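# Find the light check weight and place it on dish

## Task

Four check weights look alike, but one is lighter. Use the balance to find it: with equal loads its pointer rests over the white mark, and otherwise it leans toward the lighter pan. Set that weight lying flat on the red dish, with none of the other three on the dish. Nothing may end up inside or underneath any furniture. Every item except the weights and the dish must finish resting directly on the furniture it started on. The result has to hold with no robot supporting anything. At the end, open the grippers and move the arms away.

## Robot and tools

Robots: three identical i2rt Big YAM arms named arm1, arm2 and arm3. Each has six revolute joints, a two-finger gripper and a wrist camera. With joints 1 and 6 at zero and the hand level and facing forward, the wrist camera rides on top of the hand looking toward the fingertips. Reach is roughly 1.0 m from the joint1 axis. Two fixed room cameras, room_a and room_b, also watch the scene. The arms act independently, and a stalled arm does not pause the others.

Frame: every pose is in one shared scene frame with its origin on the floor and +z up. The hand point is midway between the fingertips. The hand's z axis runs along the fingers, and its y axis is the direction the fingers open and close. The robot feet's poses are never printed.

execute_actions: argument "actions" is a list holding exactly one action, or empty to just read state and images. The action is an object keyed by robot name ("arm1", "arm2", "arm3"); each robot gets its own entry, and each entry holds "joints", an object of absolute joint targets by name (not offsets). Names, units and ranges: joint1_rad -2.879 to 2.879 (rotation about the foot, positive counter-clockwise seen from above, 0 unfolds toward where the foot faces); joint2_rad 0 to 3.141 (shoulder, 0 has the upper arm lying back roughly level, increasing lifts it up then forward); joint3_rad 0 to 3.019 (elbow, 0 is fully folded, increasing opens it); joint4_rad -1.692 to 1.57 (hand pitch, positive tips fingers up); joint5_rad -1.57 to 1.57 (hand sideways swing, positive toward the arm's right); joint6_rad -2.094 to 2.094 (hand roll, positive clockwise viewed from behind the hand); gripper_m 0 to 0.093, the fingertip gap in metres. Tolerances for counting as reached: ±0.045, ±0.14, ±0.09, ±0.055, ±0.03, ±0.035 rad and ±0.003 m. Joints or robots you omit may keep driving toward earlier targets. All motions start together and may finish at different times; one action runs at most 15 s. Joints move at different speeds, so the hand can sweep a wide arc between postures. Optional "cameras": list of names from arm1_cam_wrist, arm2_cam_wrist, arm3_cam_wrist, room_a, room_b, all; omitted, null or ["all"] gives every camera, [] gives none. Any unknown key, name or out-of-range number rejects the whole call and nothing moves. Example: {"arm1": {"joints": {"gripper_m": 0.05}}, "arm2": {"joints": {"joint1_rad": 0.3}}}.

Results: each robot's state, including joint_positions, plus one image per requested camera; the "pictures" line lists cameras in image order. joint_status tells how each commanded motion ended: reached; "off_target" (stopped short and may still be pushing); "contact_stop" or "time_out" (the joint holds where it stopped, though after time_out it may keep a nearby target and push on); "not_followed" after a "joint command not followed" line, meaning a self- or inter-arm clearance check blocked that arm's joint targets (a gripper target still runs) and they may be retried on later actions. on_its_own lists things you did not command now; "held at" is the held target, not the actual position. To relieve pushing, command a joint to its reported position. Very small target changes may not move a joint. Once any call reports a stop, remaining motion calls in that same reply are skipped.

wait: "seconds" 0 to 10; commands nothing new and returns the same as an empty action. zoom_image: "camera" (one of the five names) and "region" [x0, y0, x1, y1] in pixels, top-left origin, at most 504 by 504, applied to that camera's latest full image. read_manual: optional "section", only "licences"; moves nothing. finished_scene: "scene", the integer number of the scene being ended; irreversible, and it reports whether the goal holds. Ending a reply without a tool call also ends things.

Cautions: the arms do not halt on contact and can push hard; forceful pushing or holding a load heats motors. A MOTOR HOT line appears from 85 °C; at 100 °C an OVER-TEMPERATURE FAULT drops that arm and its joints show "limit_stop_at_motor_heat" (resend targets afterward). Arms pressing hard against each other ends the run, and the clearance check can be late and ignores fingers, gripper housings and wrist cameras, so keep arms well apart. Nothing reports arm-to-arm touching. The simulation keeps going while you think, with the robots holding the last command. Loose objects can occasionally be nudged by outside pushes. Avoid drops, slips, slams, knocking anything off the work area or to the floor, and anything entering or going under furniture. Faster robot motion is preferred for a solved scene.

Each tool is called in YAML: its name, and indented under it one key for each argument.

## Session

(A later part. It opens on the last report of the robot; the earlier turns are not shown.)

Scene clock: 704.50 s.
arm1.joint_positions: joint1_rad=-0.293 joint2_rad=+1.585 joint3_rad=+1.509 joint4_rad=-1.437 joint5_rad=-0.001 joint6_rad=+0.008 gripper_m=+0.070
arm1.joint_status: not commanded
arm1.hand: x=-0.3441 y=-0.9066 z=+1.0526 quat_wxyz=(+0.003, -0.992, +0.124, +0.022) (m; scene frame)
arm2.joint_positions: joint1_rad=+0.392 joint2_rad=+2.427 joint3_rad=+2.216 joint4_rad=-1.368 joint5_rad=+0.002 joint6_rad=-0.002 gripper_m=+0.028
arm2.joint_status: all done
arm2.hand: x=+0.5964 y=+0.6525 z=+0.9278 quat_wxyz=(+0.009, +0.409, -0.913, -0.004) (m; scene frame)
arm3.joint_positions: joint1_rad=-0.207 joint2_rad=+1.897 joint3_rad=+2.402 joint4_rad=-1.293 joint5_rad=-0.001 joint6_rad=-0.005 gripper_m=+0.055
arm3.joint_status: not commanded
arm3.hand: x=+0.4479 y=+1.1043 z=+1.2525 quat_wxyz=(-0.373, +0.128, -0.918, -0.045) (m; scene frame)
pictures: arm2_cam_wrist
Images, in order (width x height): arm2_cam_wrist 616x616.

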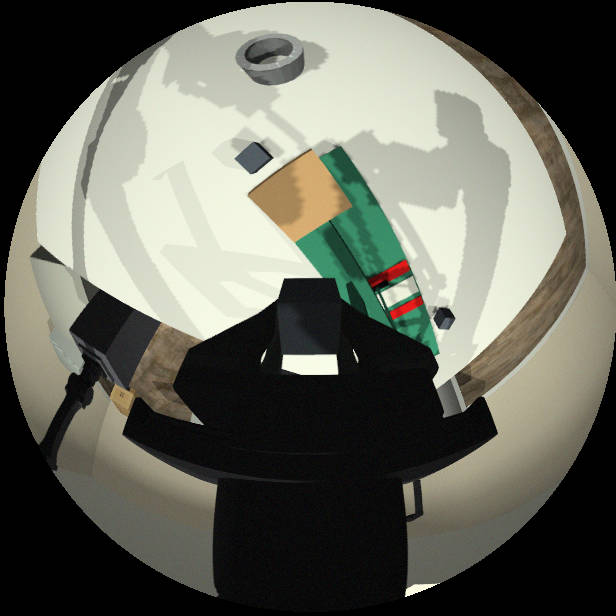

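execute_actions:
  actions:
    - {"arm2":{"joints":{"joint1_rad":0.405,"joint2_rad":2.55,"joint3_rad":2.5,"joint4_rad":-1.45}}}
  cameras: ["arm2_cam_wrist"]

Scene clock: 706.73 s.
arm1.joint_positions: joint1_rad=-0.293 joint2_rad=+1.585 joint3_rad=+1.509 joint4_rad=-1.437 joint5_rad=-0.001 joint6_rad=+0.008 gripper_m=+0.070
arm1.joint_status: not commanded
arm1.hand: x=-0.3441 y=-0.9066 z=+1.0526 quat_wxyz=(+0.003, -0.992, +0.124, +0.022) (m; scene frame)
arm2.joint_positions: joint1_rad=+0.394 joint2_rad=+2.545 joint3_rad=+2.430 joint4_rad=-1.438 joint5_rad=+0.002 joint6_rad=-0.002 gripper_m=+0.028
arm2.joint_status: all done
arm2.hand: x=+0.6180 y=+0.6783 z=+0.9242 quat_wxyz=(-0.003, +0.409, -0.912, -0.009) (m; scene frame)
arm3.joint_positions: joint1_rad=-0.207 joint2_rad=+1.897 joint3_rad=+2.402 joint4_rad=-1.293 joint5_rad=-0.001 joint6_rad=-0.005 gripper_m=+0.055
arm3.joint_status: not commanded
arm3.hand: x=+0.4479 y=+1.1043 z=+1.2525 quat_wxyz=(-0.373, +0.128, -0.918, -0.045) (m; scene frame)
pictures: arm2_cam_wrist
Images, in order (width x height): arm2_cam_wrist 616x616.

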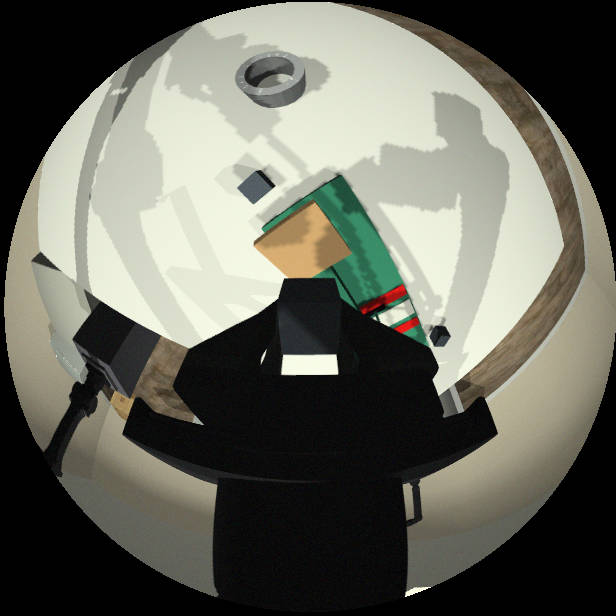

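execute_actions:
  actions:
    - {"arm2":{"joints":{"joint1_rad":0.42,"joint2_rad":2.64,"joint3_rad":2.55,"joint4_rad":-1.38}}}
  cameras: ["arm2_cam_wrist","room_a"]

zoom_image:
  camera: "room_a"
  region: [380,250,500,340]

Scene clock: 709.30 s.
arm1.joint_positions: joint1_rad=-0.293 joint2_rad=+1.585 joint3_rad=+1.509 joint4_rad=-1.437 joint5_rad=-0.001 joint6_rad=+0.008 gripper_m=+0.070
arm1.joint_status: not commanded
arm1.hand: x=-0.3441 y=-0.9066 z=+1.0526 quat_wxyz=(+0.003, -0.992, +0.124, +0.022) (m; scene frame)
arm2.joint_positions: joint1_rad=+0.414 joint2_rad=+2.636 joint3_rad=+2.494 joint4_rad=-1.390 joint5_rad=+0.001 joint6_rad=-0.002 gripper_m=+0.028
arm2.joint_status: all done
arm2.hand: x=+0.6161 y=+0.7014 z=+0.8810 quat_wxyz=(-0.012, +0.419, -0.908, -0.014) (m; scene frame)
arm3.joint_positions: joint1_rad=-0.207 joint2_rad=+1.897 joint3_rad=+2.402 joint4_rad=-1.293 joint5_rad=-0.001 joint6_rad=-0.005 gripper_m=+0.055
arm3.joint_status: not commanded
arm3.hand: x=+0.4479 y=+1.1043 z=+1.2525 quat_wxyz=(-0.373, +0.128, -0.918, -0.045) (m; scene frame)
pictures: arm2_cam_wrist, room_a
Images, in order (width x height): arm2_cam_wrist 616x616, room_a 896x504.

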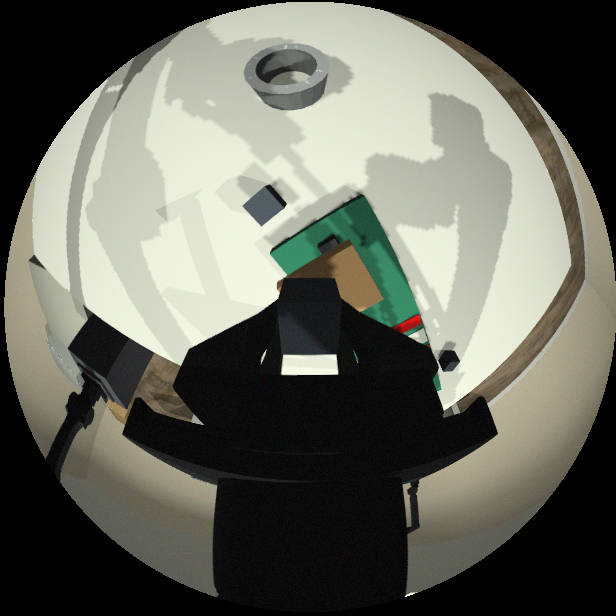

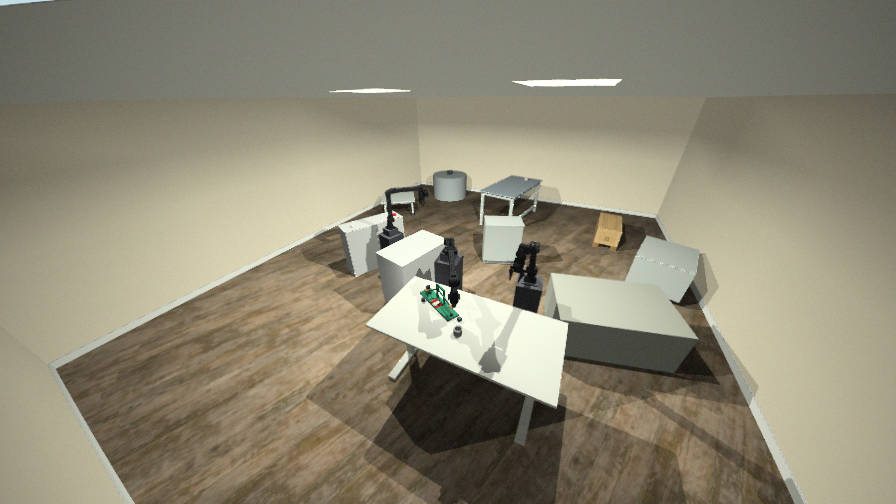

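Region (380, 250, 500, 340) of room_a's 896x504 image, scaled by 4.200, with more detail than that image has; it fills the top 378 rows of this view, and the rest is white.

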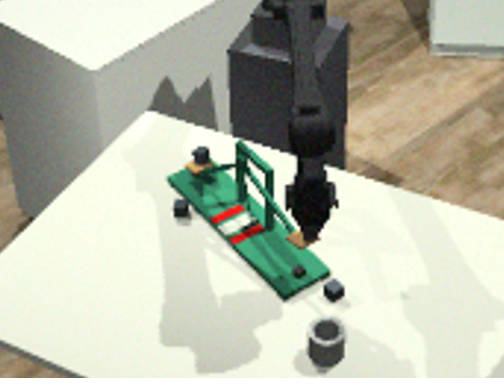

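execute_actions:
  actions:
    - {"arm2":{"joints":{"joint1_rad":0.37,"joint2_rad":2.6}}}
  cameras: []

execute_actions:
  actions:
    - {"arm2":{"joints":{"joint1_rad":0.395,"joint2_rad":2.72,"joint4_rad":-1.33}}}
  cameras: ["arm2_cam_wrist","room_a"]

zoom_image:
  camera: "room_a"
  region: [380,250,500,340]

Scene clock: 711.77 s.
arm1.joint_positions: joint1_rad=-0.293 joint2_rad=+1.585 joint3_rad=+1.509 joint4_rad=-1.437 joint5_rad=-0.001 joint6_rad=+0.008 gripper_m=+0.070
arm1.joint_status: not commanded
arm1.hand: x=-0.3441 y=-0.9066 z=+1.0526 quat_wxyz=(+0.003, -0.992, +0.124, +0.022) (m; scene frame)
arm2.joint_positions: joint1_rad=+0.368 joint2_rad=+2.626 joint3_rad=+2.494 joint4_rad=-1.390 joint5_rad=+0.001 joint6_rad=-0.002 gripper_m=+0.028
arm2.joint_status: all done
arm2.hand: x=+0.6437 y=+0.6790 z=+0.8882 quat_wxyz=(-0.017, +0.398, -0.917, -0.016) (m; scene frame)
arm3.joint_positions: joint1_rad=-0.207 joint2_rad=+1.897 joint3_rad=+2.402 joint4_rad=-1.293 joint5_rad=-0.001 joint6_rad=-0.005 gripper_m=+0.055
arm3.joint_status: not commanded
arm3.hand: x=+0.4479 y=+1.1043 z=+1.2525 quat_wxyz=(-0.373, +0.128, -0.918, -0.045) (m; scene frame)
pictures: none
No camera images: the call's "cameras" was empty. Leave "cameras" out to get every camera's image.

Scene clock: 712.93 s.
arm1.joint_positions: joint1_rad=-0.293 joint2_rad=+1.585 joint3_rad=+1.509 joint4_rad=-1.437 joint5_rad=-0.001 joint6_rad=+0.008 gripper_m=+0.070
arm1.joint_status: not commanded
arm1.hand: x=-0.3441 y=-0.9066 z=+1.0526 quat_wxyz=(+0.003, -0.992, +0.124, +0.022) (m; scene frame)
arm2.joint_positions: joint1_rad=+0.383 joint2_rad=+2.720 joint3_rad=+2.501 joint4_rad=-1.343 joint5_rad=+0.001 joint6_rad=-0.002 gripper_m=+0.028
arm2.joint_status: all done
arm2.hand: x=+0.6312 y=+0.6831 z=+0.8209 quat_wxyz=(+0.001, +0.404, -0.915, -0.008) (m; scene frame)
arm3.joint_positions: joint1_rad=-0.207 joint2_rad=+1.897 joint3_rad=+2.402 joint4_rad=-1.293 joint5_rad=-0.001 joint6_rad=-0.005 gripper_m=+0.055
arm3.joint_status: not commanded
arm3.hand: x=+0.4479 y=+1.1043 z=+1.2525 quat_wxyz=(-0.373, +0.128, -0.918, -0.045) (m; scene frame)
pictures: arm2_cam_wrist, room_a
Images, in order (width x height): arm2_cam_wrist 616x616, room_a 896x504.

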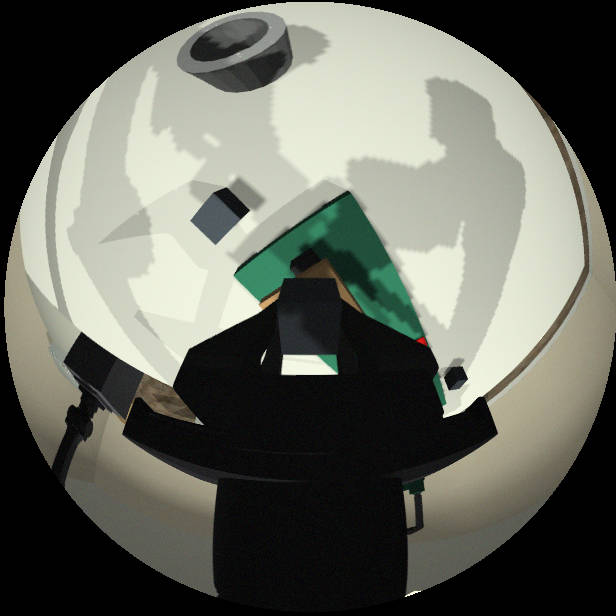

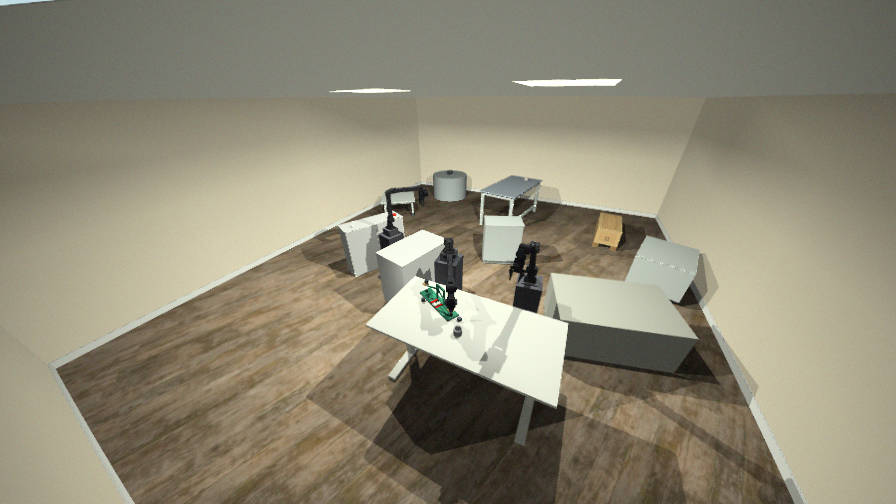

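Region (380, 250, 500, 340) of room_a's 896x504 image, scaled by 4.200, with more detail than that image has; it fills the top 378 rows of this view, and the rest is white.

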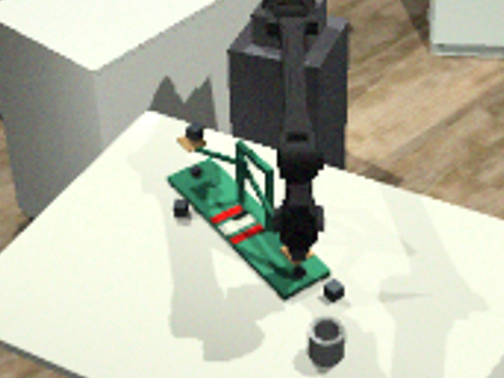

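execute_actions:
  actions:
    - {"arm2":{"joints":{"joint4_rad":-1.27}}}
  cameras: []

execute_actions:
  actions:
    - {"arm2":{"joints":{"gripper_m":0.055}}}
  cameras: []

execute_actions:
  actions:
    - {"arm2":{"joints":{"joint2_rad":2.35}}}
  cameras: ["arm2_cam_wrist","room_a"]

zoom_image:
  camera: "room_a"
  region: [380,250,500,340]

Scene clock: 715.23 s.
arm1.joint_positions: joint1_rad=-0.293 joint2_rad=+1.585 joint3_rad=+1.509 joint4_rad=-1.437 joint5_rad=-0.001 joint6_rad=+0.008 gripper_m=+0.070
arm1.joint_status: not commanded
arm1.hand: x=-0.3441 y=-0.9066 z=+1.0526 quat_wxyz=(+0.003, -0.992, +0.124, +0.022) (m; scene frame)
arm2.joint_positions: joint1_rad=+0.384 joint2_rad=+2.720 joint3_rad=+2.501 joint4_rad=-1.288 joint5_rad=+0.001 joint6_rad=-0.002 gripper_m=+0.028
arm2.joint_status: all done
arm2.hand: x=+0.6396 y=+0.6937 z=+0.8213 quat_wxyz=(-0.024, +0.404, -0.914, -0.019) (m; scene frame)
arm3.joint_positions: joint1_rad=-0.207 joint2_rad=+1.897 joint3_rad=+2.402 joint4_rad=-1.293 joint5_rad=-0.001 joint6_rad=-0.005 gripper_m=+0.055
arm3.joint_status: not commanded
arm3.hand: x=+0.4479 y=+1.1043 z=+1.2525 quat_wxyz=(-0.373, +0.128, -0.918, -0.045) (m; scene frame)
pictures: none
No camera images: the call's "cameras" was empty. Leave "cameras" out to get every camera's image.

Scene clock: 715.77 s.
arm1.joint_positions: joint1_rad=-0.293 joint2_rad=+1.585 joint3_rad=+1.509 joint4_rad=-1.437 joint5_rad=-0.001 joint6_rad=+0.008 gripper_m=+0.070
arm1.joint_status: not commanded
arm1.hand: x=-0.3441 y=-0.9066 z=+1.0526 quat_wxyz=(+0.003, -0.992, +0.124, +0.022) (m; scene frame)
arm2.joint_positions: joint1_rad=+0.384 joint2_rad=+2.720 joint3_rad=+2.501 joint4_rad=-1.284 joint5_rad=+0.001 joint6_rad=-0.002 gripper_m=+0.055
arm2.joint_status: all done
arm2.hand: x=+0.6402 y=+0.6943 z=+0.8213 quat_wxyz=(-0.025, +0.404, -0.914, -0.020) (m; scene frame)
arm3.joint_positions: joint1_rad=-0.207 joint2_rad=+1.897 joint3_rad=+2.402 joint4_rad=-1.293 joint5_rad=-0.001 joint6_rad=-0.005 gripper_m=+0.055
arm3.joint_status: not commanded
arm3.hand: x=+0.4479 y=+1.1043 z=+1.2525 quat_wxyz=(-0.373, +0.128, -0.918, -0.045) (m; scene frame)
pictures: none
No camera images: the call's "cameras" was empty. Leave "cameras" out to get every camera's image.

Scene clock: 717.70 s.
arm1.joint_positions: joint1_rad=-0.293 joint2_rad=+1.585 joint3_rad=+1.509 joint4_rad=-1.437 joint5_rad=-0.001 joint6_rad=+0.008 gripper_m=+0.070
arm1.joint_status: not commanded
arm1.hand: x=-0.3441 y=-0.9066 z=+1.0526 quat_wxyz=(+0.003, -0.992, +0.124, +0.022) (m; scene frame)
arm2.joint_positions: joint1_rad=+0.389 joint2_rad=+2.342 joint3_rad=+2.546 joint4_rad=-1.278 joint5_rad=-0.003 joint6_rad=+0.000 gripper_m=+0.055
arm2.joint_status: all done
arm2.hand: x=+0.6695 y=+0.7258 z=+1.1416 quat_wxyz=(-0.219, +0.393, -0.887, -0.107) (m; scene frame)
arm3.joint_positions: joint1_rad=-0.207 joint2_rad=+1.897 joint3_rad=+2.402 joint4_rad=-1.293 joint5_rad=-0.001 joint6_rad=-0.005 gripper_m=+0.055
arm3.joint_status: not commanded
arm3.hand: x=+0.4479 y=+1.1043 z=+1.2525 quat_wxyz=(-0.373, +0.128, -0.918, -0.045) (m; scene frame)
pictures: arm2_cam_wrist, room_a
Images, in order (width x height): arm2_cam_wrist 616x616, room_a 896x504.

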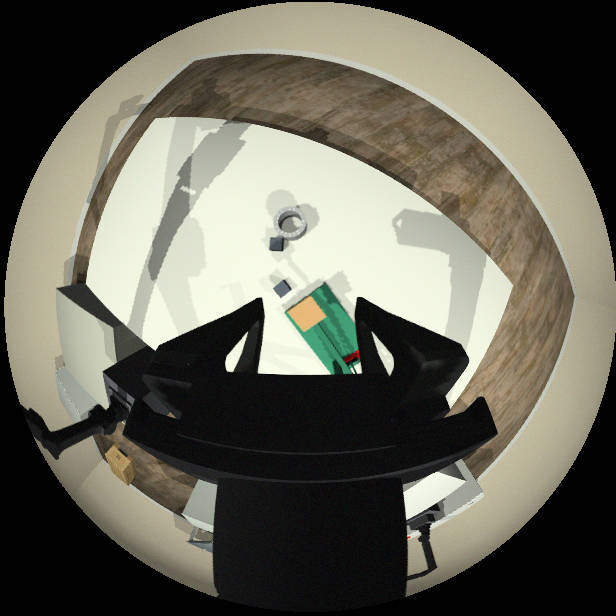

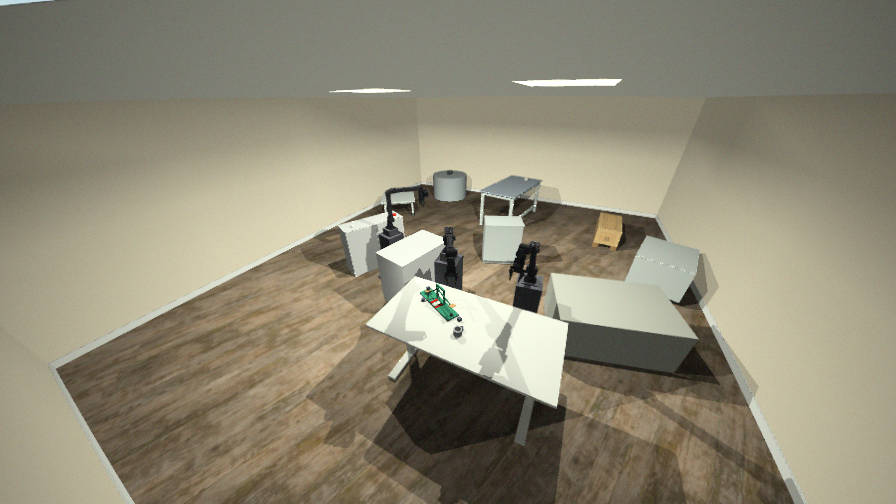

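Region (380, 250, 500, 340) of room_a's 896x504 image, scaled by 4.200, with more detail than that image has; it fills the top 378 rows of this view, and the rest is white.

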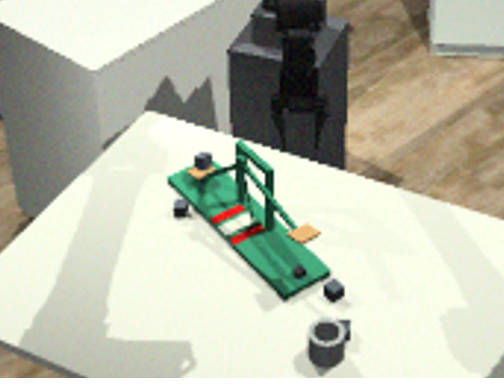

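execute_actions:
  actions:
    - {"arm2":{"joints":{"joint1_rad":-0.5,"joint2_rad":1.7,"joint3_rad":1.5}},"arm3":{"joints":{"joint1_rad":-0.55,"joint2_rad":2.3,"joint3_rad":2.2,"joint4_rad":-1.3,"gripper_m":0.075}}}
  cameras: ["arm3_cam_wrist"]

Scene clock: 723.50 s.
arm1.joint_positions: joint1_rad=-0.293 joint2_rad=+1.585 joint3_rad=+1.509 joint4_rad=-1.437 joint5_rad=-0.001 joint6_rad=+0.008 gripper_m=+0.070
arm1.joint_status: not commanded
arm1.hand: x=-0.3441 y=-0.9066 z=+1.0526 quat_wxyz=(+0.003, -0.992, +0.124, +0.022) (m; scene frame)
arm2.joint_positions: joint1_rad=-0.499 joint2_rad=+1.700 joint3_rad=+1.503 joint4_rad=-1.264 joint5_rad=+0.002 joint6_rad=+0.000 gripper_m=+0.055
arm2.joint_status: all done
arm2.hand: x=+0.6546 y=+0.0844 z=+1.1003 quat_wxyz=(-0.047, -0.026, -0.999, -0.001) (m; scene frame)
arm3.joint_positions: joint1_rad=-0.544 joint2_rad=+2.290 joint3_rad=+2.164 joint4_rad=-1.293 joint5_rad=+0.001 joint6_rad=-0.005 gripper_m=+0.075
arm3.joint_status: all done
arm3.hand: x=+0.4903 y=+0.8585 z=+0.8562 quat_wxyz=(-0.071, -0.032, -0.997, +0.010) (m; scene frame)
pictures: arm3_cam_wrist
Images, in order (width x height): arm3_cam_wrist 616x616.

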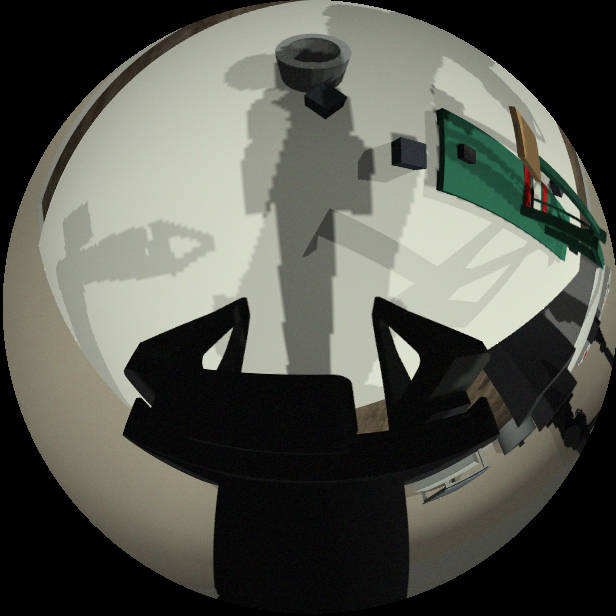

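execute_actions:
  actions:
    - {"arm3":{"joints":{"joint1_rad":-0.565,"joint2_rad":2.5,"joint3_rad":2.55,"joint4_rad":-1.35}}}

Scene clock: 732.87 s.
arm1.joint_positions: joint1_rad=-0.293 joint2_rad=+1.585 joint3_rad=+1.509 joint4_rad=-1.437 joint5_rad=-0.001 joint6_rad=+0.008 gripper_m=+0.070
arm1.joint_status: not commanded
arm1.hand: x=-0.3441 y=-0.9066 z=+1.0526 quat_wxyz=(+0.003, -0.992, +0.124, +0.022) (m; scene frame)
arm2.joint_positions: joint1_rad=-0.499 joint2_rad=+1.700 joint3_rad=+1.503 joint4_rad=-1.264 joint5_rad=+0.002 joint6_rad=+0.000 gripper_m=+0.055
arm2.joint_status: not commanded
arm2.hand: x=+0.6546 y=+0.0844 z=+1.1003 quat_wxyz=(-0.047, -0.026, -0.999, -0.001) (m; scene frame)
arm3.joint_positions: joint1_rad=-0.560 joint2_rad=+2.512 joint3_rad=+2.490 joint4_rad=-1.334 joint5_rad=+0.001 joint6_rad=-0.005 gripper_m=+0.075
arm3.joint_status: all done
arm3.hand: x=+0.5526 y=+0.8408 z=+0.8266 quat_wxyz=(-0.102, -0.040, -0.994, +0.012) (m; scene frame)
pictures: arm1_cam_wrist, arm2_cam_wrist, arm3_cam_wrist, room_a, room_b
Images, in order (width x height): arm1_cam_wrist 616x616, arm2_cam_wrist 616x616, arm3_cam_wrist 616x616, room_a 896x504, room_b 896x504.

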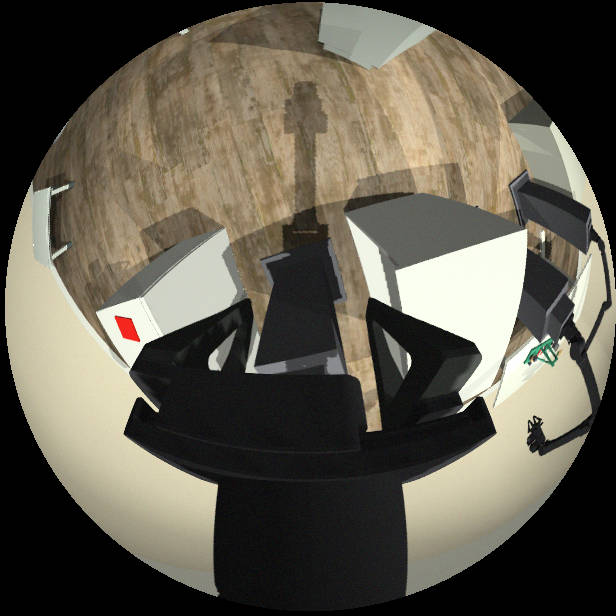

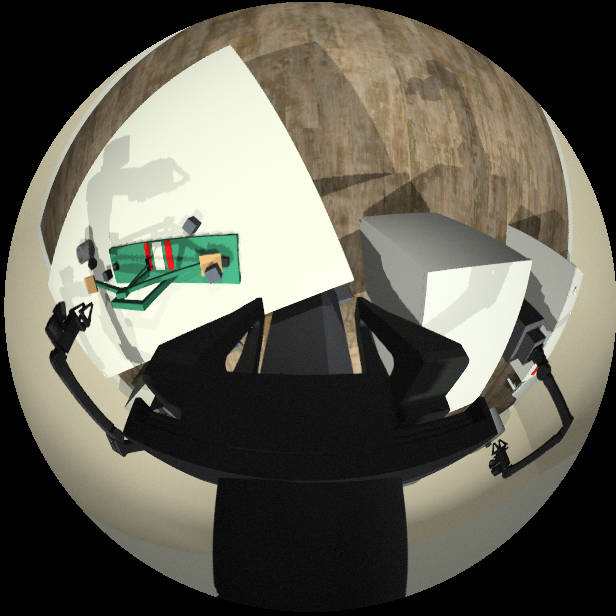

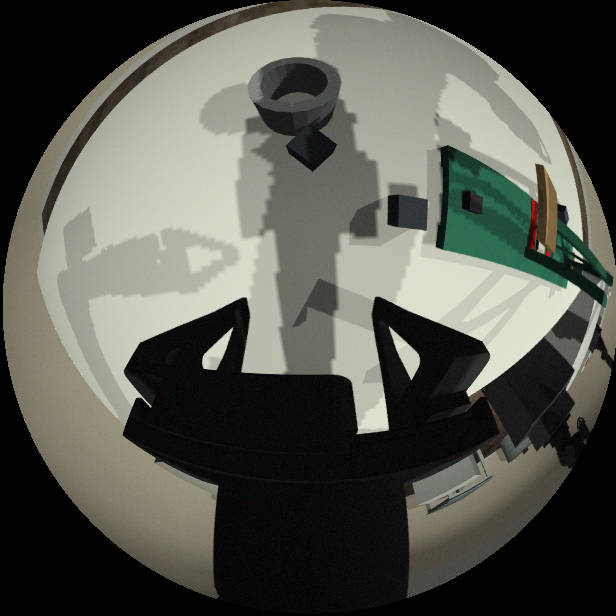

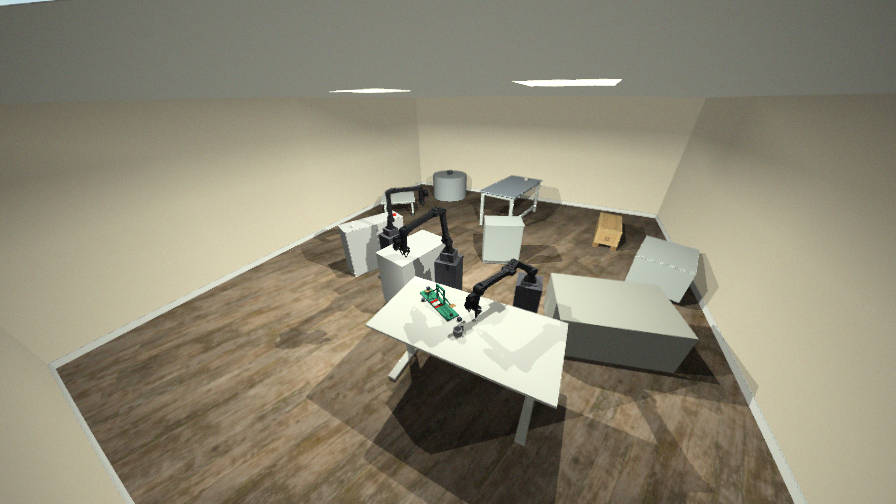

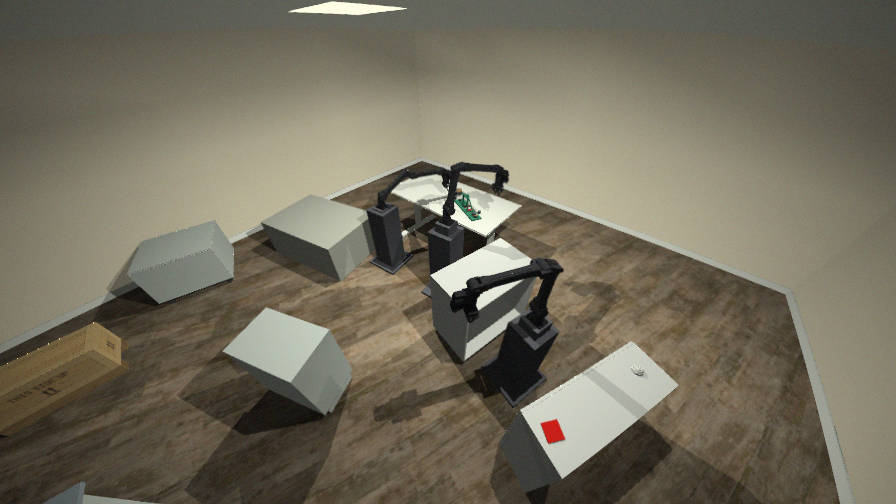

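execute_actions:
  actions:
    - {"arm3":{"joints":{"joint1_rad":-0.565,"joint2_rad":2.72,"joint3_rad":2.9,"joint4_rad":-1.45,"joint6_rad":0.78}}}
  cameras: ["arm3_cam_wrist"]

Scene clock: 735.90 s.
arm1.joint_positions: joint1_rad=-0.293 joint2_rad=+1.585 joint3_rad=+1.509 joint4_rad=-1.437 joint5_rad=-0.001 joint6_rad=+0.008 gripper_m=+0.070
arm1.joint_status: not commanded
arm1.hand: x=-0.3441 y=-0.9066 z=+1.0526 quat_wxyz=(+0.003, -0.992, +0.124, +0.022) (m; scene frame)
arm2.joint_positions: joint1_rad=-0.499 joint2_rad=+1.700 joint3_rad=+1.503 joint4_rad=-1.264 joint5_rad=+0.002 joint6_rad=+0.000 gripper_m=+0.055
arm2.joint_status: not commanded
arm2.hand: x=+0.6546 y=+0.0844 z=+1.1003 quat_wxyz=(-0.047, -0.026, -0.999, -0.001) (m; scene frame)
arm3.joint_positions: joint1_rad=-0.560 joint2_rad=+2.721 joint3_rad=+2.835 joint4_rad=-1.435 joint5_rad=+0.001 joint6_rad=+0.771 gripper_m=+0.075
arm3.joint_status: all done
arm3.hand: x=+0.5857 y=+0.8377 z=+0.8045 quat_wxyz=(-0.116, -0.412, -0.903, -0.034) (m; scene frame)
pictures: arm3_cam_wrist
Images, in order (width x height): arm3_cam_wrist 616x616.

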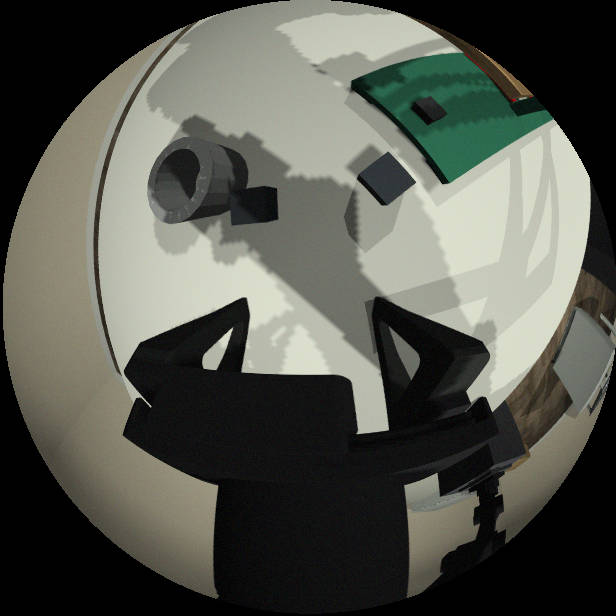

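execute_actions:
  actions:
    - {"arm3":{"joints":{"joint2_rad":2.78,"joint3_rad":2.9,"joint4_rad":-0.95}}}
  cameras: ["arm3_cam_wrist"]

Scene clock: 739.53 s.
arm1.joint_positions: joint1_rad=-0.293 joint2_rad=+1.585 joint3_rad=+1.509 joint4_rad=-1.437 joint5_rad=-0.001 joint6_rad=+0.008 gripper_m=+0.070
arm1.joint_status: not commanded
arm1.hand: x=-0.3441 y=-0.9066 z=+1.0526 quat_wxyz=(+0.003, -0.992, +0.124, +0.022) (m; scene frame)
arm2.joint_positions: joint1_rad=-0.499 joint2_rad=+1.700 joint3_rad=+1.503 joint4_rad=-1.264 joint5_rad=+0.002 joint6_rad=+0.000 gripper_m=+0.055
arm2.joint_status: not commanded
arm2.hand: x=+0.6546 y=+0.0844 z=+1.1003 quat_wxyz=(-0.047, -0.026, -0.999, -0.001) (m; scene frame)
arm3.joint_positions: joint1_rad=-0.560 joint2_rad=+2.769 joint3_rad=+2.836 joint4_rad=-0.975 joint5_rad=+0.001 joint6_rad=+0.772 gripper_m=+0.075
arm3.joint_status: all done
arm3.hand: x=+0.6815 y=+0.8295 z=+0.8123 quat_wxyz=(-0.305, -0.392, -0.862, -0.102) (m; scene frame)
pictures: arm3_cam_wrist
Images, in order (width x height): arm3_cam_wrist 616x616.

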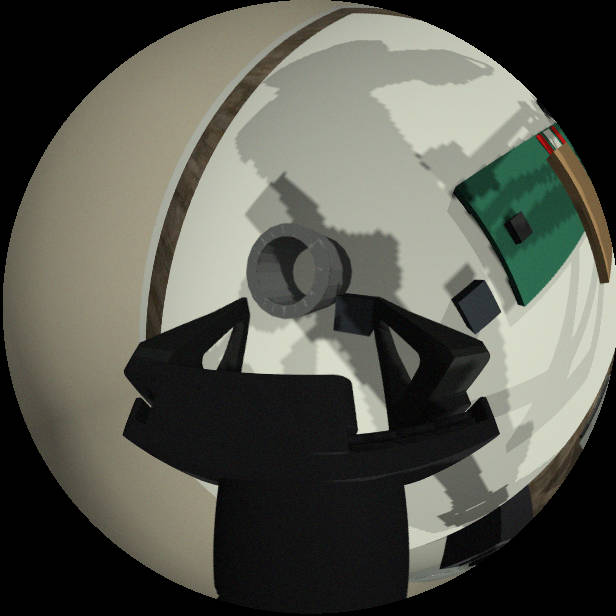

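execute_actions:
  actions:
    - {"arm3":{"joints":{"joint6_rad":-0.79,"joint2_rad":2.72,"joint4_rad":-1.1,"joint1_rad":-0.6}}}
  cameras: ["arm3_cam_wrist"]

Scene clock: 743.43 s.
arm1.joint_positions: joint1_rad=-0.293 joint2_rad=+1.585 joint3_rad=+1.509 joint4_rad=-1.437 joint5_rad=-0.001 joint6_rad=+0.008 gripper_m=+0.070
arm1.joint_status: not commanded
arm1.hand: x=-0.3441 y=-0.9066 z=+1.0526 quat_wxyz=(+0.003, -0.992, +0.124, +0.022) (m; scene frame)
arm2.joint_positions: joint1_rad=-0.499 joint2_rad=+1.700 joint3_rad=+1.503 joint4_rad=-1.264 joint5_rad=+0.002 joint6_rad=+0.000 gripper_m=+0.055
arm2.joint_status: not commanded
arm2.hand: x=+0.6546 y=+0.0844 z=+1.1003 quat_wxyz=(-0.047, -0.026, -0.999, -0.001) (m; scene frame)
arm3.joint_positions: joint1_rad=-0.605 joint2_rad=+2.752 joint3_rad=+2.836 joint4_rad=-1.083 joint5_rad=+0.001 joint6_rad=-0.781 gripper_m=+0.075
arm3.joint_status: all done
arm3.hand: x=+0.6571 y=+0.7908 z=+0.8125 quat_wxyz=(-0.246, +0.309, -0.910, +0.129) (m; scene frame)
pictures: arm3_cam_wrist
Images, in order (width x height): arm3_cam_wrist 616x616.

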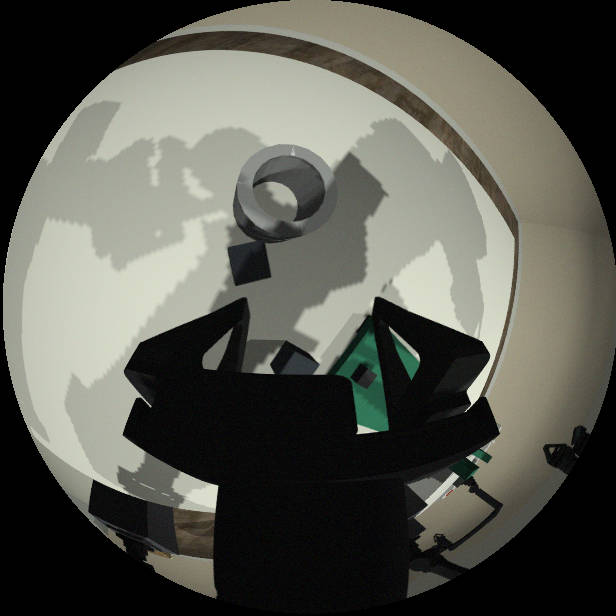

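execute_actions:
  actions:
    - {"arm3":{"joints":{"joint4_rad":-1.2,"joint1_rad":-0.54}}}
  cameras: ["arm3_cam_wrist"]

Scene clock: 746.30 s.
arm1.joint_positions: joint1_rad=-0.293 joint2_rad=+1.585 joint3_rad=+1.509 joint4_rad=-1.437 joint5_rad=-0.001 joint6_rad=+0.008 gripper_m=+0.070
arm1.joint_status: not commanded
arm1.hand: x=-0.3441 y=-0.9066 z=+1.0526 quat_wxyz=(+0.003, -0.992, +0.124, +0.022) (m; scene frame)
arm2.joint_positions: joint1_rad=-0.499 joint2_rad=+1.700 joint3_rad=+1.503 joint4_rad=-1.264 joint5_rad=+0.002 joint6_rad=+0.000 gripper_m=+0.055
arm2.joint_status: not commanded
arm2.hand: x=+0.6546 y=+0.0844 z=+1.1003 quat_wxyz=(-0.047, -0.026, -0.999, -0.001) (m; scene frame)
arm3.joint_positions: joint1_rad=-0.534 joint2_rad=+2.752 joint3_rad=+2.836 joint4_rad=-1.183 joint5_rad=+0.001 joint6_rad=-0.782 gripper_m=+0.075
arm3.joint_status: all done
arm3.hand: x=+0.6419 y=+0.8559 z=+0.7999 quat_wxyz=(-0.206, +0.345, -0.910, +0.100) (m; scene frame)
pictures: arm3_cam_wrist
Images, in order (width x height): arm3_cam_wrist 616x616.

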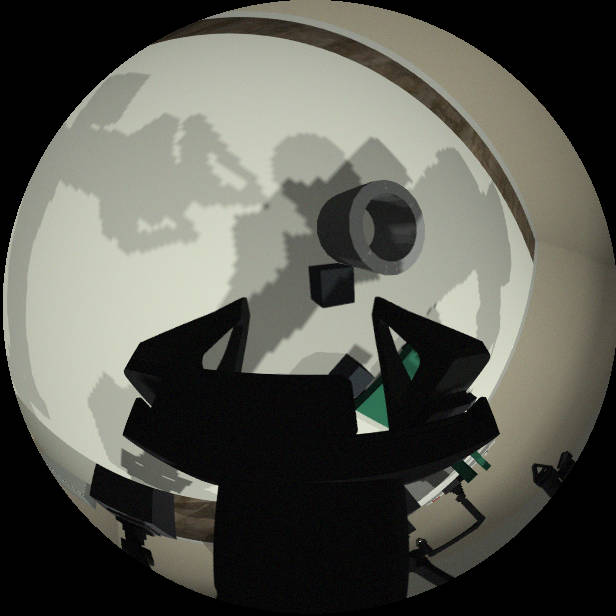

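Nearly. Lower a bit and slightly further left.

execute_actions:
  actions:
    - {"arm3":{"joints":{"joint2_rad":2.9,"joint4_rad":-1.08,"joint1_rad":-0.525}}}
  cameras: ["arm3_cam_wrist"]

Scene clock: 748.00 s.
arm1.joint_positions: joint1_rad=-0.293 joint2_rad=+1.585 joint3_rad=+1.509 joint4_rad=-1.437 joint5_rad=-0.001 joint6_rad=+0.008 gripper_m=+0.070
arm1.joint_status: not commanded
arm1.hand: x=-0.3441 y=-0.9066 z=+1.0526 quat_wxyz=(+0.003, -0.992, +0.124, +0.022) (m; scene frame)
arm2.joint_positions: joint1_rad=-0.499 joint2_rad=+1.700 joint3_rad=+1.503 joint4_rad=-1.264 joint5_rad=+0.002 joint6_rad=+0.000 gripper_m=+0.055
arm2.joint_status: not commanded
arm2.hand: x=+0.6546 y=+0.0844 z=+1.1003 quat_wxyz=(-0.047, -0.026, -0.999, -0.001) (m; scene frame)
arm3.joint_positions: joint1_rad=-0.532 joint2_rad=+2.843 joint3_rad=+2.870 joint4_rad=-1.084 joint5_rad=+0.004 joint6_rad=-0.793 gripper_m=+0.075
arm3.joint_status: all done
arm3.hand: x=+0.6576 y=+0.8554 z=+0.7489 quat_wxyz=(-0.224, +0.349, -0.903, +0.111) (m; scene frame)
pictures: arm3_cam_wrist
Images, in order (width x height): arm3_cam_wrist 616x616.

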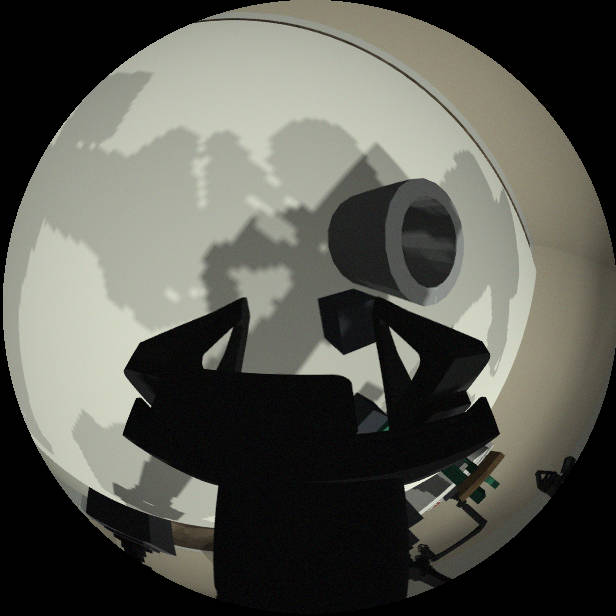

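Between fingers; close.

execute_actions:
  actions:
    - {"arm3":{"joints":{"gripper_m":0.02}}}
  cameras: ["arm3_cam_wrist"]

execute_actions:
  actions:
    - {"arm3":{"joints":{"joint2_rad":2.45,"joint3_rad":2.6,"joint4_rad":-1.3}}}
  cameras: ["arm3_cam_wrist","room_a"]

Scene clock: 749.87 s.
arm1.joint_positions: joint1_rad=-0.293 joint2_rad=+1.585 joint3_rad=+1.509 joint4_rad=-1.437 joint5_rad=-0.001 joint6_rad=+0.008 gripper_m=+0.070
arm1.joint_status: not commanded
arm1.hand: x=-0.3441 y=-0.9066 z=+1.0526 quat_wxyz=(+0.003, -0.992, +0.124, +0.022) (m; scene frame)
arm2.joint_positions: joint1_rad=-0.499 joint2_rad=+1.700 joint3_rad=+1.503 joint4_rad=-1.264 joint5_rad=+0.002 joint6_rad=+0.000 gripper_m=+0.055
arm2.joint_status: not commanded
arm2.hand: x=+0.6546 y=+0.0844 z=+1.1003 quat_wxyz=(-0.047, -0.026, -0.999, -0.001) (m; scene frame)
arm3.joint_positions: joint1_rad=-0.533 joint2_rad=+2.843 joint3_rad=+2.883 joint4_rad=-1.073 joint5_rad=+0.010 joint6_rad=-0.794 gripper_m=+0.020
arm3.joint_status: all done
arm3.hand: x=+0.6624 y=+0.8537 z=+0.7567 quat_wxyz=(-0.233, +0.347, -0.901, +0.118) (m; scene frame)
pictures: arm3_cam_wrist
Images, in order (width x height): arm3_cam_wrist 616x616.

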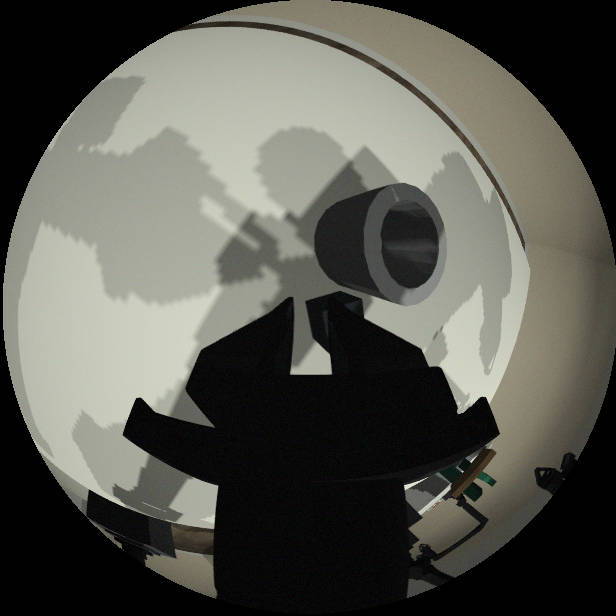

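Scene clock: 751.57 s.
arm1.joint_positions: joint1_rad=-0.293 joint2_rad=+1.585 joint3_rad=+1.509 joint4_rad=-1.437 joint5_rad=-0.001 joint6_rad=+0.008 gripper_m=+0.070
arm1.joint_status: not commanded
arm1.hand: x=-0.3441 y=-0.9066 z=+1.0526 quat_wxyz=(+0.003, -0.992, +0.124, +0.022) (m; scene frame)
arm2.joint_positions: joint1_rad=-0.499 joint2_rad=+1.700 joint3_rad=+1.503 joint4_rad=-1.264 joint5_rad=+0.002 joint6_rad=+0.000 gripper_m=+0.055
arm2.joint_status: not commanded
arm2.hand: x=+0.6546 y=+0.0844 z=+1.1003 quat_wxyz=(-0.047, -0.026, -0.999, -0.001) (m; scene frame)
arm3.joint_positions: joint1_rad=-0.533 joint2_rad=+2.438 joint3_rad=+2.597 joint4_rad=-1.287 joint5_rad=+0.002 joint6_rad=-0.794 gripper_m=+0.020
arm3.joint_status: all done
arm3.hand: x=+0.5902 y=+0.8619 z=+0.9375 quat_wxyz=(-0.192, +0.352, -0.911, +0.096) (m; scene frame)
pictures: arm3_cam_wrist, room_a
Images, in order (width x height): arm3_cam_wrist 616x616, room_a 896x504.

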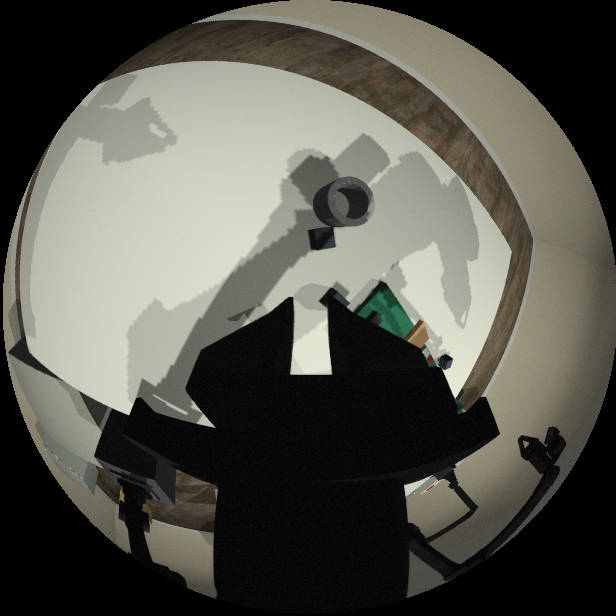

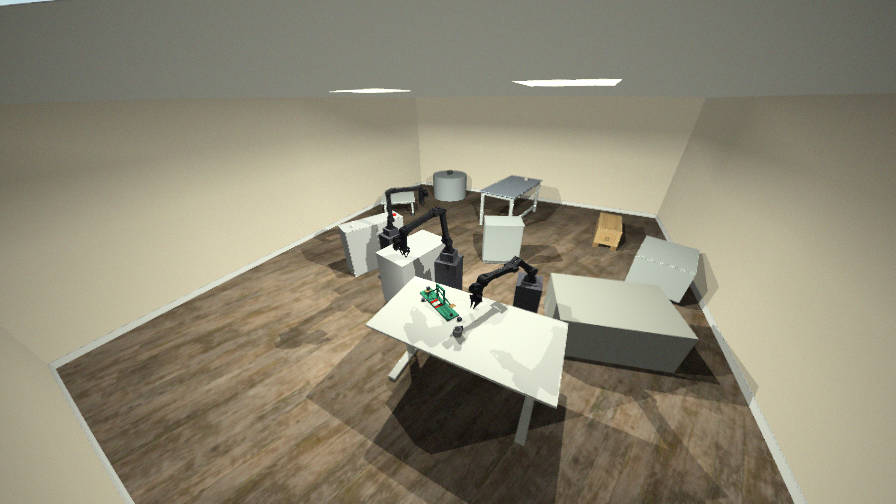

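execute_actions:
  actions:
    - {"arm3":{"joints":{"joint2_rad":2.8,"joint3_rad":3.0,"joint4_rad":-1.05,"joint1_rad":-0.53,"gripper_m":0.075}}}
  cameras: ["arm3_cam_wrist"]

Scene clock: 754.33 s.
arm1.joint_positions: joint1_rad=-0.293 joint2_rad=+1.585 joint3_rad=+1.509 joint4_rad=-1.437 joint5_rad=-0.001 joint6_rad=+0.008 gripper_m=+0.070
arm1.joint_status: not commanded
arm1.hand: x=-0.3441 y=-0.9066 z=+1.0526 quat_wxyz=(+0.003, -0.992, +0.124, +0.022) (m; scene frame)
arm2.joint_positions: joint1_rad=-0.499 joint2_rad=+1.700 joint3_rad=+1.503 joint4_rad=-1.264 joint5_rad=+0.002 joint6_rad=+0.000 gripper_m=+0.055
arm2.joint_status: not commanded
arm2.hand: x=+0.6546 y=+0.0844 z=+1.1003 quat_wxyz=(-0.047, -0.026, -0.999, -0.001) (m; scene frame)
arm3.joint_positions: joint1_rad=-0.533 joint2_rad=+2.822 joint3_rad=+2.933 joint4_rad=-1.074 joint5_rad=+0.002 joint6_rad=-0.795 gripper_m=+0.075
arm3.joint_status: all done
arm3.hand: x=+0.6743 y=+0.8551 z=+0.8008 quat_wxyz=(-0.265, +0.345, -0.891, +0.129) (m; scene frame)
pictures: arm3_cam_wrist
Images, in order (width x height): arm3_cam_wrist 616x616.

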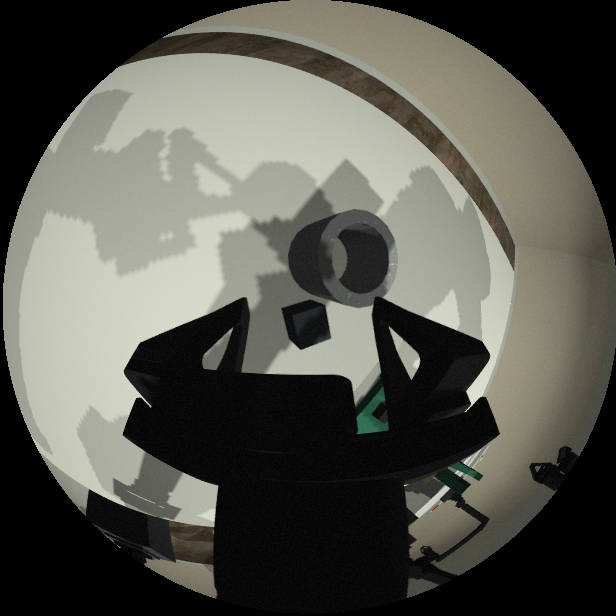

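Good centring. Descend.

execute_actions:
  actions:
    - {"arm3":{"joints":{"joint2_rad":2.97,"joint4_rad":-1.0}}}
  cameras: ["arm3_cam_wrist"]

Scene clock: 755.93 s.
arm1.joint_positions: joint1_rad=-0.293 joint2_rad=+1.585 joint3_rad=+1.509 joint4_rad=-1.437 joint5_rad=-0.001 joint6_rad=+0.008 gripper_m=+0.070
arm1.joint_status: not commanded
arm1.hand: x=-0.3441 y=-0.9066 z=+1.0526 quat_wxyz=(+0.003, -0.992, +0.124, +0.022) (m; scene frame)
arm2.joint_positions: joint1_rad=-0.499 joint2_rad=+1.700 joint3_rad=+1.503 joint4_rad=-1.264 joint5_rad=+0.002 joint6_rad=+0.000 gripper_m=+0.055
arm2.joint_status: not commanded
arm2.hand: x=+0.6546 y=+0.0844 z=+1.1003 quat_wxyz=(-0.047, -0.026, -0.999, -0.001) (m; scene frame)
arm3.joint_positions: joint1_rad=-0.531 joint2_rad=+2.885 joint3_rad=+2.974 joint4_rad=-1.001 joint5_rad=+0.005 joint6_rad=-0.802 gripper_m=+0.075
arm3.joint_status: all done
arm3.hand: x=+0.6876 y=+0.8547 z=+0.7749 quat_wxyz=(-0.286, +0.346, -0.882, +0.140) (m; scene frame)
pictures: arm3_cam_wrist
Images, in order (width x height): arm3_cam_wrist 616x616.

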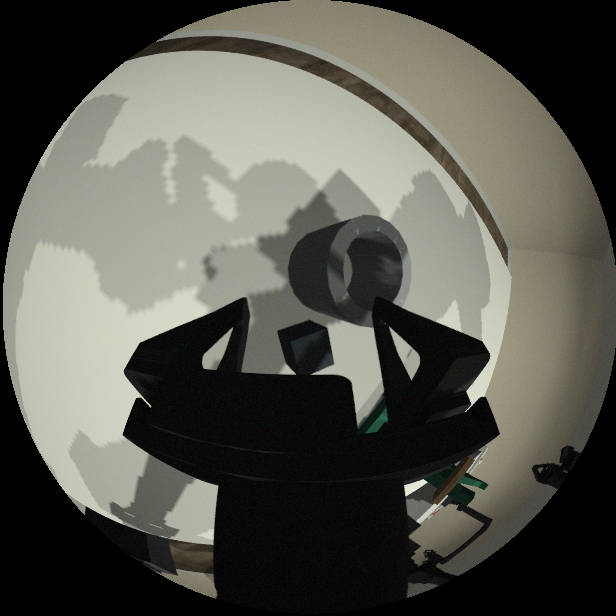

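execute_actions:
  actions:
    - {"arm3":{"joints":{"joint2_rad":3.03,"joint4_rad":-1.05, "joint3_rad":2.97}}}
  cameras: []

execute_actions:
  actions:
    - {"arm3":{"joints":{"gripper_m":0.02}}}
  cameras: ["arm3_cam_wrist"]

Scene clock: 757.63 s.
arm1.joint_positions: joint1_rad=-0.293 joint2_rad=+1.585 joint3_rad=+1.509 joint4_rad=-1.437 joint5_rad=-0.001 joint6_rad=+0.008 gripper_m=+0.070
arm1.joint_status: not commanded
arm1.hand: x=-0.3441 y=-0.9066 z=+1.0526 quat_wxyz=(+0.003, -0.992, +0.124, +0.022) (m; scene frame)
arm2.joint_positions: joint1_rad=-0.499 joint2_rad=+1.700 joint3_rad=+1.503 joint4_rad=-1.264 joint5_rad=+0.002 joint6_rad=+0.000 gripper_m=+0.055
arm2.joint_status: not commanded
arm2.hand: x=+0.6546 y=+0.0844 z=+1.1003 quat_wxyz=(-0.047, -0.026, -0.999, -0.001) (m; scene frame)
arm3.joint_positions: joint1_rad=-0.531 joint2_rad=+2.891 joint3_rad=+2.980 joint4_rad=-1.005 joint5_rad=+0.005 joint6_rad=-0.802 gripper_m=+0.075
arm3.joint_status: all done
arm3.hand: x=+0.6870 y=+0.8547 z=+0.7723 quat_wxyz=(-0.285, +0.346, -0.883, +0.140) (m; scene frame)
pictures: none
No camera images: the call's "cameras" was empty. Leave "cameras" out to get every camera's image.

Scene clock: 758.23 s.
arm1.joint_positions: joint1_rad=-0.293 joint2_rad=+1.585 joint3_rad=+1.509 joint4_rad=-1.437 joint5_rad=-0.001 joint6_rad=+0.008 gripper_m=+0.070
arm1.joint_status: not commanded
arm1.hand: x=-0.3441 y=-0.9066 z=+1.0526 quat_wxyz=(+0.003, -0.992, +0.124, +0.022) (m; scene frame)
arm2.joint_positions: joint1_rad=-0.499 joint2_rad=+1.700 joint3_rad=+1.503 joint4_rad=-1.264 joint5_rad=+0.002 joint6_rad=+0.000 gripper_m=+0.055
arm2.joint_status: not commanded
arm2.hand: x=+0.6546 y=+0.0844 z=+1.1003 quat_wxyz=(-0.047, -0.026, -0.999, -0.001) (m; scene frame)
arm3.joint_positions: joint1_rad=-0.539 joint2_rad=+2.892 joint3_rad=+3.000 joint4_rad=-1.005 joint5_rad=+0.008 joint6_rad=-0.803 gripper_m=+0.020
arm3.joint_status: all done
arm3.hand: x=+0.6897 y=+0.8465 z=+0.7825 quat_wxyz=(-0.292, +0.342, -0.881, +0.147) (m; scene frame)
pictures: arm3_cam_wrist
Images, in order (width x height): arm3_cam_wrist 616x616.

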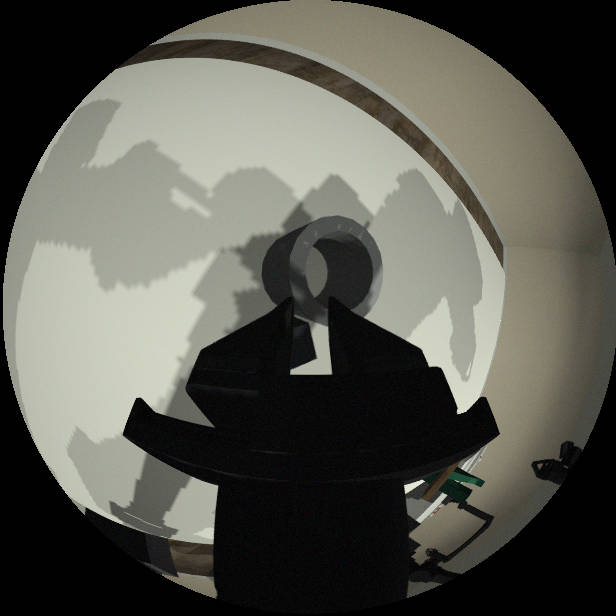

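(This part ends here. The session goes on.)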